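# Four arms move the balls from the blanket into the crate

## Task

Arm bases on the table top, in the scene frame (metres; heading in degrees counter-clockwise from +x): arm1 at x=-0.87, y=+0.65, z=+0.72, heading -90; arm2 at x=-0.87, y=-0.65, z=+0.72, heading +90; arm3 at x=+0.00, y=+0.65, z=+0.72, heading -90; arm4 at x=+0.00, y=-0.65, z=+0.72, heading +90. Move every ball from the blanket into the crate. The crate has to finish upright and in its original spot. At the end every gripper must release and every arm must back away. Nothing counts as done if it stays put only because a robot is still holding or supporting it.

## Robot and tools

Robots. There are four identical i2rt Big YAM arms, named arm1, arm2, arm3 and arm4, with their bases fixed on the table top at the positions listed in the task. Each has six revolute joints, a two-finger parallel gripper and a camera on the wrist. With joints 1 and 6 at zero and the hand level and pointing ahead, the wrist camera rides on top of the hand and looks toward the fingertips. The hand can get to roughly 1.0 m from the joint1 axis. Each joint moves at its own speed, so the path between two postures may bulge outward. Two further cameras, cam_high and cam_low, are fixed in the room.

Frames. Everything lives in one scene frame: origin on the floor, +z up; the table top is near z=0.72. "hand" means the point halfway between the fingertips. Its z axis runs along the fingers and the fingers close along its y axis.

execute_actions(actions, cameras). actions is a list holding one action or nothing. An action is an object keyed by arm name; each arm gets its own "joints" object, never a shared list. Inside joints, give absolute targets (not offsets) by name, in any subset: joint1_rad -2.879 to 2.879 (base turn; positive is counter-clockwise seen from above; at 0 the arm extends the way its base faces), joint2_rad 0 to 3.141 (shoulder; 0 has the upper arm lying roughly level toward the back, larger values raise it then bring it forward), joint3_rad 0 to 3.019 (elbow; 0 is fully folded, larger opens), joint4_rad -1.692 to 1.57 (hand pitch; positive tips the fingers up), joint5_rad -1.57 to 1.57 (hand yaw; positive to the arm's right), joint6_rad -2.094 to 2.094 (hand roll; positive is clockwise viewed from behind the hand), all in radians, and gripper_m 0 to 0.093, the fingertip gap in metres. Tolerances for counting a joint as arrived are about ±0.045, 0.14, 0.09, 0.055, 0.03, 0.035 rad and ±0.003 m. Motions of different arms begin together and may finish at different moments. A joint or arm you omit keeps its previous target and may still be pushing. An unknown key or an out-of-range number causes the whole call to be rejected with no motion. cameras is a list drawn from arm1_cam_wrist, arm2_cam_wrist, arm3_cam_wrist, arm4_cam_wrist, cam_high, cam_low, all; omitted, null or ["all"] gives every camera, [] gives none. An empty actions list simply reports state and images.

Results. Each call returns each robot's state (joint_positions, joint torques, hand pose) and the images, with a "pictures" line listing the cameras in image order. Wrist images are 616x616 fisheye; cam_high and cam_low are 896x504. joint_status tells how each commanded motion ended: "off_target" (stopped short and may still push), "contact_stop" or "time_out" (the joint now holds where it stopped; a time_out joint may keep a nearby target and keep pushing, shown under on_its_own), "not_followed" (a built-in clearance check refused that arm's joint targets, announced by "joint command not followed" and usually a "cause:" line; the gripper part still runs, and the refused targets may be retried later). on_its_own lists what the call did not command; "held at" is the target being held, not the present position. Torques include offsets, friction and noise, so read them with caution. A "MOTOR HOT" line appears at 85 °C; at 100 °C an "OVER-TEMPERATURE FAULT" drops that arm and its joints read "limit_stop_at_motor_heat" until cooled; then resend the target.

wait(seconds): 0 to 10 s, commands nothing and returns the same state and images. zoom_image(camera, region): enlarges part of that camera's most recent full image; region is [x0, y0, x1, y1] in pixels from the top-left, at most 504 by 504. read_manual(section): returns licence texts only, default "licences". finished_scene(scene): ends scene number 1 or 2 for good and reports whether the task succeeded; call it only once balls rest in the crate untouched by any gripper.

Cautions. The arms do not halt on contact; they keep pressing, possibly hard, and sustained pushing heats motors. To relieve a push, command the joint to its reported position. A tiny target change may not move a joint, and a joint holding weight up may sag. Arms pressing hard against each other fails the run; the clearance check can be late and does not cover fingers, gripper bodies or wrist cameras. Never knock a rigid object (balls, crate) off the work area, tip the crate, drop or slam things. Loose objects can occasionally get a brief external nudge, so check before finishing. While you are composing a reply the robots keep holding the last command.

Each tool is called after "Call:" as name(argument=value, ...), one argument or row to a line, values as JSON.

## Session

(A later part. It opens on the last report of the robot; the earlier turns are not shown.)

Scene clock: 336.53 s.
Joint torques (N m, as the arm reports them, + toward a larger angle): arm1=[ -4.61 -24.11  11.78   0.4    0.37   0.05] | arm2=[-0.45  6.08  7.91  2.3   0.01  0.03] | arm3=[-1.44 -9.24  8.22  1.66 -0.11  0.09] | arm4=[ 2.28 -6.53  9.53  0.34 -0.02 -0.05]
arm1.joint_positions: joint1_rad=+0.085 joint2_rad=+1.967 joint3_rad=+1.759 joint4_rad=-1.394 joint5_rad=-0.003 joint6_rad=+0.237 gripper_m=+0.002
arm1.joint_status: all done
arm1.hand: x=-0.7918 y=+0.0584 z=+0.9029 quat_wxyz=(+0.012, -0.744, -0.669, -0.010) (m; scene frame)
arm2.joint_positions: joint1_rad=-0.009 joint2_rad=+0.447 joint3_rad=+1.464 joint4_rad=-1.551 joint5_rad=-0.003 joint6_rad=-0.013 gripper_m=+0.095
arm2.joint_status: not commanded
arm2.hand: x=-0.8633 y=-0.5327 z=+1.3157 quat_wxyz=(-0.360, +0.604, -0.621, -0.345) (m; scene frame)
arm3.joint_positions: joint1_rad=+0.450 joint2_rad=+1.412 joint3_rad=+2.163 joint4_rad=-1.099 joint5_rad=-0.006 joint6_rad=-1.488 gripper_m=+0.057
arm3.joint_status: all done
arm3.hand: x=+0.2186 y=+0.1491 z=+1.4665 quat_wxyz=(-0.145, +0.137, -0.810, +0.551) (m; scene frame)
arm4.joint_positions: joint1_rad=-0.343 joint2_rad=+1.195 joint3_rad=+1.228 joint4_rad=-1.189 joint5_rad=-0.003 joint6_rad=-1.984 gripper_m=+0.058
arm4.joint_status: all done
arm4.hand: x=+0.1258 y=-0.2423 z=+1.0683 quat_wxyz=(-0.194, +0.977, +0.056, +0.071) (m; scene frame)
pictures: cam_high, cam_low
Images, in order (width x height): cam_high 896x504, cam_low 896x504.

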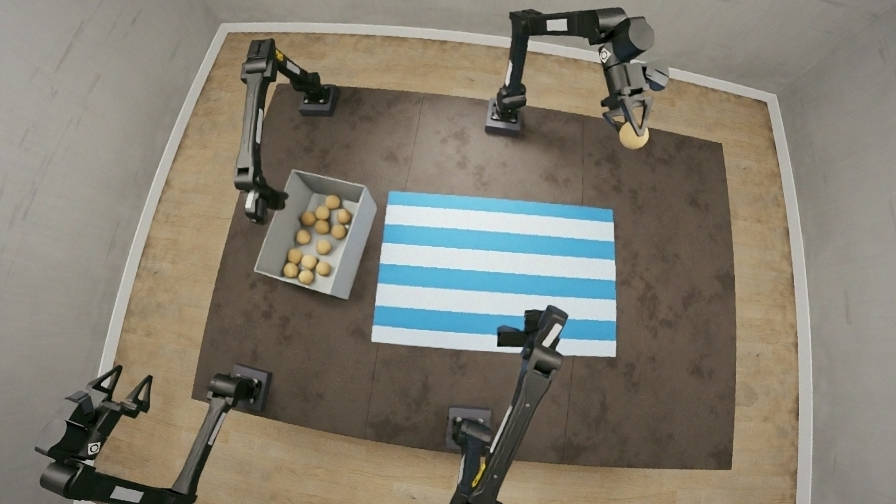

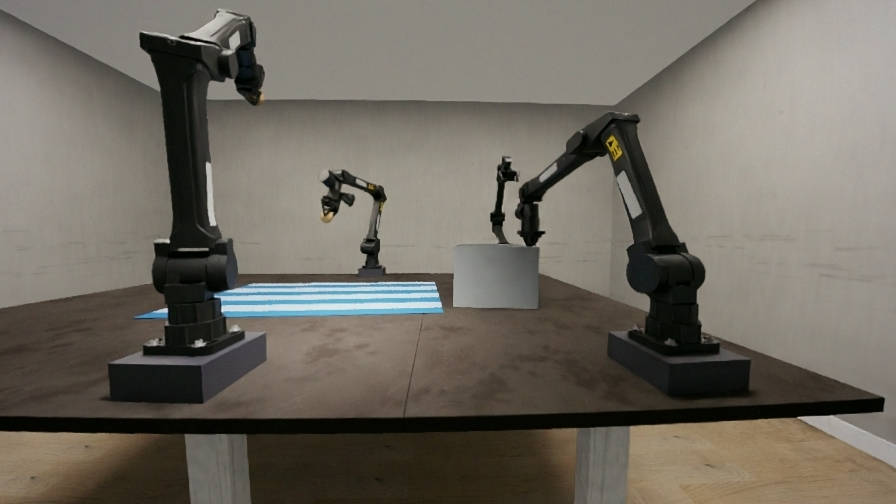

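Call:
execute_actions(
  actions=[
    {"arm4":{"joints":{"joint1_rad":0.84,"joint3_rad":2.1,"joint4_rad":-1.1,"joint6_rad":-0.3}},"arm3":{"joints":{"joint1_rad":-0.5,"joint6_rad":0}},"arm1":{"joints":{"joint1_rad":0.018}}},
  ],
  cameras=[],
)

Call:
execute_actions(
  actions=[
    {"arm1":{"joints":{"gripper_m":0.08,"joint1_rad":0.055}}},
  ],
  cameras=[],
)

Call:
execute_actions(
  actions=[
    {"arm1":{"joints":{"joint2_rad":0.6}},"arm4":{"joints":{"joint2_rad":1.7,"joint3_rad":2.38}},"arm3":{"joints":{"joint1_rad":-0.78,"joint3_rad":2.38}}},
  ],
  cameras=[],
)

Call:
execute_actions(
  actions=[
    {"arm4":{"joints":{"joint2_rad":2.25}},"arm3":{"joints":{"joint2_rad":2.25}}},
  ],
  cameras=[],
)

Call:
execute_actions(
  actions=[
    {"arm4":{"joints":{"gripper_m":0.093}},"arm3":{"joints":{"gripper_m":0.093}}},
  ],
  cameras=[],
)

Call:
execute_actions(
  actions=[
    {"arm4":{"joints":{"joint2_rad":1.3}},"arm3":{"joints":{"joint2_rad":1.3}}},
  ],
  cameras=["cam_high","cam_low"],
)

Scene clock: 347.40 s.
Joint torques (N m, as the arm reports them, + toward a larger angle): arm1=[ -4.53 -24.54  11.65   0.51   0.39   0.28] | arm2=[-0.43  6.12  7.9   2.29  0.01  0.03] | arm3=[-1.99 -9.48  8.22  1.69 -0.09  0.25] | arm4=[ 2.8  -3.79  8.46  2.14  0.1   0.31]
arm1.joint_positions: joint1_rad=+0.052 joint2_rad=+1.967 joint3_rad=+1.759 joint4_rad=-1.394 joint5_rad=-0.003 joint6_rad=+0.218 gripper_m=+0.002
arm1.joint_status: all done
arm1.hand: x=-0.8111 y=+0.0562 z=+0.9029 quat_wxyz=(+0.012, -0.748, -0.664, -0.010) (m; scene frame)
arm2.joint_positions: joint1_rad=-0.009 joint2_rad=+0.447 joint3_rad=+1.464 joint4_rad=-1.551 joint5_rad=-0.003 joint6_rad=-0.013 gripper_m=+0.095
arm2.joint_status: not commanded
arm2.hand: x=-0.8633 y=-0.5327 z=+1.3157 quat_wxyz=(-0.360, +0.604, -0.621, -0.345) (m; scene frame)
arm3.joint_positions: joint1_rad=-0.497 joint2_rad=+1.412 joint3_rad=+2.163 joint4_rad=-1.099 joint5_rad=-0.005 joint6_rad=-0.014 gripper_m=+0.057
arm3.joint_status: all done
arm3.hand: x=-0.2728 y=+0.1768 z=+1.4667 quat_wxyz=(-0.279, -0.709, -0.416, +0.497) (m; scene frame)
arm4.joint_positions: joint1_rad=+0.835 joint2_rad=+1.193 joint3_rad=+2.068 joint4_rad=-1.114 joint5_rad=-0.005 joint6_rad=-0.317 gripper_m=+0.058
arm4.joint_status: all done
arm4.hand: x=-0.3306 y=-0.3771 z=+1.5156 quat_wxyz=(-0.298, +0.772, -0.145, -0.542) (m; scene frame)
pictures: none
No camera images: the call's "cameras" was empty. Leave "cameras" out to get every camera's image.

Scene clock: 348.07 s.
Joint torques (N m, as the arm reports them, + toward a larger angle): arm1=[ -1.84 -24.28  11.81   0.48   0.03   0.19] | arm2=[-0.4   6.1   7.91  2.29  0.02  0.03] | arm3=[-1.98 -9.49  8.23  1.69 -0.09  0.24] | arm4=[ 2.53 -3.4   8.45  2.11  0.1   0.32]
arm1.joint_positions: joint1_rad=+0.051 joint2_rad=+1.967 joint3_rad=+1.759 joint4_rad=-1.394 joint5_rad=+0.005 joint6_rad=+0.227 gripper_m=+0.080
arm1.joint_status: all done
arm1.hand: x=-0.8132 y=+0.0560 z=+0.9029 quat_wxyz=(+0.015, -0.751, -0.660, -0.006) (m; scene frame)
arm2.joint_positions: joint1_rad=-0.009 joint2_rad=+0.447 joint3_rad=+1.464 joint4_rad=-1.551 joint5_rad=-0.003 joint6_rad=-0.013 gripper_m=+0.095
arm2.joint_status: not commanded
arm2.hand: x=-0.8633 y=-0.5327 z=+1.3157 quat_wxyz=(-0.360, +0.604, -0.621, -0.345) (m; scene frame)
arm3.joint_positions: joint1_rad=-0.497 joint2_rad=+1.412 joint3_rad=+2.163 joint4_rad=-1.099 joint5_rad=-0.005 joint6_rad=-0.014 gripper_m=+0.057
arm3.joint_status: not commanded
arm3.hand: x=-0.2728 y=+0.1768 z=+1.4667 quat_wxyz=(-0.280, -0.709, -0.416, +0.497) (m; scene frame)
arm4.joint_positions: joint1_rad=+0.835 joint2_rad=+1.193 joint3_rad=+2.068 joint4_rad=-1.114 joint5_rad=-0.005 joint6_rad=-0.316 gripper_m=+0.058
arm4.joint_status: not commanded
arm4.hand: x=-0.3306 y=-0.3771 z=+1.5156 quat_wxyz=(-0.298, +0.772, -0.145, -0.542) (m; scene frame)
pictures: none
No camera images: the call's "cameras" was empty. Leave "cameras" out to get every camera's image.

Scene clock: 350.03 s.
Joint torques (N m, as the arm reports them, + toward a larger angle): arm1=[-1.53  6.65  4.5   2.25  0.02  0.15] | arm2=[-0.44  6.09  7.91  2.3   0.01  0.03] | arm3=[-1.4  -5.86  9.87  1.82 -0.1   0.23] | arm4=[  2.58 -13.13  10.12   1.99   0.1    0.3 ]
arm1.joint_positions: joint1_rad=+0.051 joint2_rad=+0.593 joint3_rad=+1.793 joint4_rad=-1.393 joint5_rad=+0.005 joint6_rad=+0.227 gripper_m=+0.080
arm1.joint_status: all done
arm1.hand: x=-0.8583 y=+0.5247 z=+1.4810 quat_wxyz=(-0.515, -0.581, -0.508, +0.373) (m; scene frame)
arm2.joint_positions: joint1_rad=-0.009 joint2_rad=+0.447 joint3_rad=+1.464 joint4_rad=-1.551 joint5_rad=-0.003 joint6_rad=-0.013 gripper_m=+0.095
arm2.joint_status: not commanded
arm2.hand: x=-0.8633 y=-0.5327 z=+1.3157 quat_wxyz=(-0.360, +0.604, -0.621, -0.345) (m; scene frame)
arm3.joint_positions: joint1_rad=-0.785 joint2_rad=+1.394 joint3_rad=+2.340 joint4_rad=-1.102 joint5_rad=-0.005 joint6_rad=-0.012 gripper_m=+0.057
arm3.joint_status: all done
arm3.hand: x=-0.3571 y=+0.3071 z=+1.5628 quat_wxyz=(-0.232, -0.706, -0.288, +0.603) (m; scene frame)
arm4.joint_positions: joint1_rad=+0.835 joint2_rad=+1.702 joint3_rad=+2.340 joint4_rad=-1.113 joint5_rad=-0.005 joint6_rad=-0.316 gripper_m=+0.058
arm4.joint_status: all done
arm4.hand: x=-0.5114 y=-0.2268 z=+1.3852 quat_wxyz=(-0.250, +0.839, -0.158, -0.457) (m; scene frame)
pictures: none
No camera images: the call's "cameras" was empty. Leave "cameras" out to get every camera's image.

Scene clock: 351.87 s.
Joint torques (N m, as the arm reports them, + toward a larger angle): arm1=[-1.21  6.37  4.79  2.34  0.01  0.16] | arm2=[-0.43  6.08  7.9   2.3   0.01  0.03] | arm3=[ -2.16 -23.36  11.95   1.13  -0.17   0.25] | arm4=[  2.52 -22.29  11.35   1.4    0.09   0.27]
arm1.joint_positions: joint1_rad=+0.051 joint2_rad=+0.593 joint3_rad=+1.793 joint4_rad=-1.393 joint5_rad=+0.005 joint6_rad=+0.227 gripper_m=+0.080
arm1.joint_status: not commanded
arm1.hand: x=-0.8583 y=+0.5247 z=+1.4810 quat_wxyz=(-0.515, -0.581, -0.508, +0.373) (m; scene frame)
arm2.joint_positions: joint1_rad=-0.009 joint2_rad=+0.447 joint3_rad=+1.464 joint4_rad=-1.551 joint5_rad=-0.003 joint6_rad=-0.013 gripper_m=+0.095
arm2.joint_status: not commanded
arm2.hand: x=-0.8633 y=-0.5327 z=+1.3157 quat_wxyz=(-0.360, +0.604, -0.621, -0.345) (m; scene frame)
arm3.joint_positions: joint1_rad=-0.780 joint2_rad=+2.250 joint3_rad=+2.350 joint4_rad=-1.100 joint5_rad=-0.003 joint6_rad=-0.014 gripper_m=+0.057
arm3.joint_status: all done
arm3.hand: x=-0.5998 y=+0.0807 z=+0.9868 quat_wxyz=(-0.098, -0.890, -0.363, +0.259) (m; scene frame)
arm4.joint_positions: joint1_rad=+0.835 joint2_rad=+2.253 joint3_rad=+2.335 joint4_rad=-1.111 joint5_rad=-0.005 joint6_rad=-0.316 gripper_m=+0.058
arm4.joint_status: all done
arm4.hand: x=-0.6319 y=-0.1263 z=+0.9751 quat_wxyz=(-0.128, +0.947, -0.180, -0.235) (m; scene frame)
pictures: none
No camera images: the call's "cameras" was empty. Leave "cameras" out to get every camera's image.

Scene clock: 352.43 s.
Joint torques (N m, as the arm reports them, + toward a larger angle): arm1=[-1.45  7.25  4.58  2.31 -0.01  0.16] | arm2=[-0.42  6.13  7.9   2.31  0.02  0.03] | arm3=[ -1.9  -22.99  11.92   1.2   -0.16   0.24] | arm4=[  2.38 -22.3   11.38   1.37   0.09   0.28]
arm1.joint_positions: joint1_rad=+0.051 joint2_rad=+0.593 joint3_rad=+1.793 joint4_rad=-1.393 joint5_rad=+0.005 joint6_rad=+0.227 gripper_m=+0.080
arm1.joint_status: not commanded
arm1.hand: x=-0.8583 y=+0.5247 z=+1.4810 quat_wxyz=(-0.515, -0.581, -0.508, +0.373) (m; scene frame)
arm2.joint_positions: joint1_rad=-0.009 joint2_rad=+0.447 joint3_rad=+1.464 joint4_rad=-1.551 joint5_rad=-0.003 joint6_rad=-0.013 gripper_m=+0.095
arm2.joint_status: not commanded
arm2.hand: x=-0.8633 y=-0.5327 z=+1.3157 quat_wxyz=(-0.360, +0.604, -0.621, -0.345) (m; scene frame)
arm3.joint_positions: joint1_rad=-0.780 joint2_rad=+2.250 joint3_rad=+2.350 joint4_rad=-1.100 joint5_rad=-0.003 joint6_rad=-0.013 gripper_m=+0.093
arm3.joint_status: all done
arm3.hand: x=-0.5998 y=+0.0807 z=+0.9868 quat_wxyz=(-0.099, -0.890, -0.363, +0.259) (m; scene frame)
arm4.joint_positions: joint1_rad=+0.835 joint2_rad=+2.253 joint3_rad=+2.335 joint4_rad=-1.111 joint5_rad=-0.005 joint6_rad=-0.315 gripper_m=+0.093
arm4.joint_status: all done
arm4.hand: x=-0.6319 y=-0.1263 z=+0.9751 quat_wxyz=(-0.128, +0.947, -0.180, -0.235) (m; scene frame)
pictures: none
No camera images: the call's "cameras" was empty. Leave "cameras" out to get every camera's image.

Scene clock: 354.83 s.
Joint torques (N m, as the arm reports them, + toward a larger angle): arm1=[-0.7   6.93  4.74  2.3   0.02  0.16] | arm2=[-0.42  6.1   7.91  2.3   0.02  0.03] | arm3=[-1.75 -3.31  6.33  1.68 -0.17  0.24] | arm4=[ 2.49 -3.35  6.97  1.68  0.14  0.31]
arm1.joint_positions: joint1_rad=+0.051 joint2_rad=+0.593 joint3_rad=+1.793 joint4_rad=-1.393 joint5_rad=+0.005 joint6_rad=+0.227 gripper_m=+0.080
arm1.joint_status: not commanded
arm1.hand: x=-0.8583 y=+0.5247 z=+1.4810 quat_wxyz=(-0.515, -0.581, -0.508, +0.373) (m; scene frame)
arm2.joint_positions: joint1_rad=-0.009 joint2_rad=+0.447 joint3_rad=+1.464 joint4_rad=-1.551 joint5_rad=-0.003 joint6_rad=-0.013 gripper_m=+0.095
arm2.joint_status: not commanded
arm2.hand: x=-0.8633 y=-0.5327 z=+1.3157 quat_wxyz=(-0.360, +0.604, -0.621, -0.345) (m; scene frame)
arm3.joint_positions: joint1_rad=-0.780 joint2_rad=+1.297 joint3_rad=+2.371 joint4_rad=-1.099 joint5_rad=-0.003 joint6_rad=-0.013 gripper_m=+0.093
arm3.joint_status: all done
arm3.hand: x=-0.3001 y=+0.3568 z=+1.6199 quat_wxyz=(-0.251, -0.664, -0.274, +0.649) (m; scene frame)
arm4.joint_positions: joint1_rad=+0.835 joint2_rad=+1.295 joint3_rad=+2.354 joint4_rad=-1.103 joint5_rad=-0.005 joint6_rad=-0.315 gripper_m=+0.093
arm4.joint_status: all done
arm4.hand: x=-0.3213 y=-0.3849 z=+1.6082 quat_wxyz=(-0.333, +0.710, -0.134, -0.606) (m; scene frame)
pictures: cam_high, cam_low
Images, in order (width x height): cam_high 896x504, cam_low 896x504.

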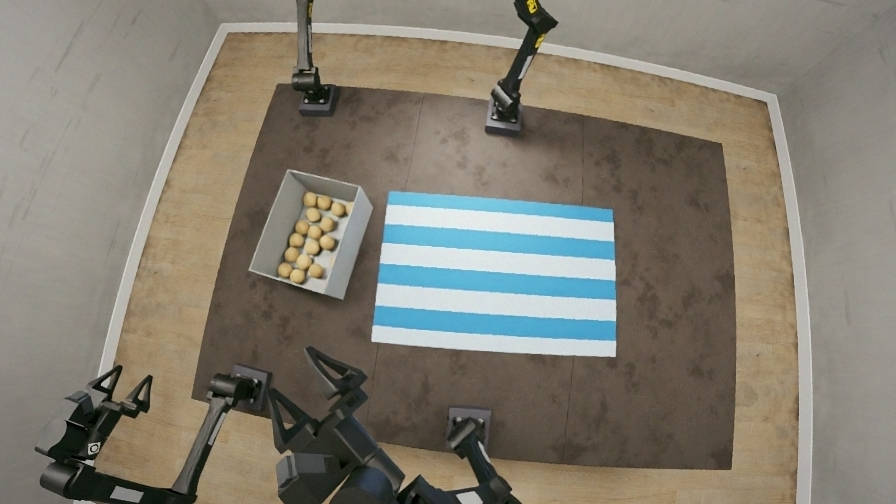

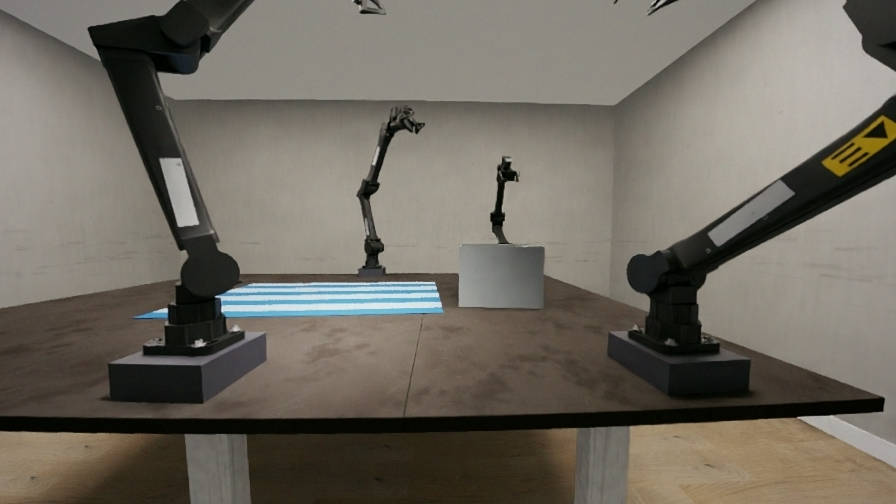

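Call:
finished_scene(
  scene=1,
)

The scene is finished: the task was done.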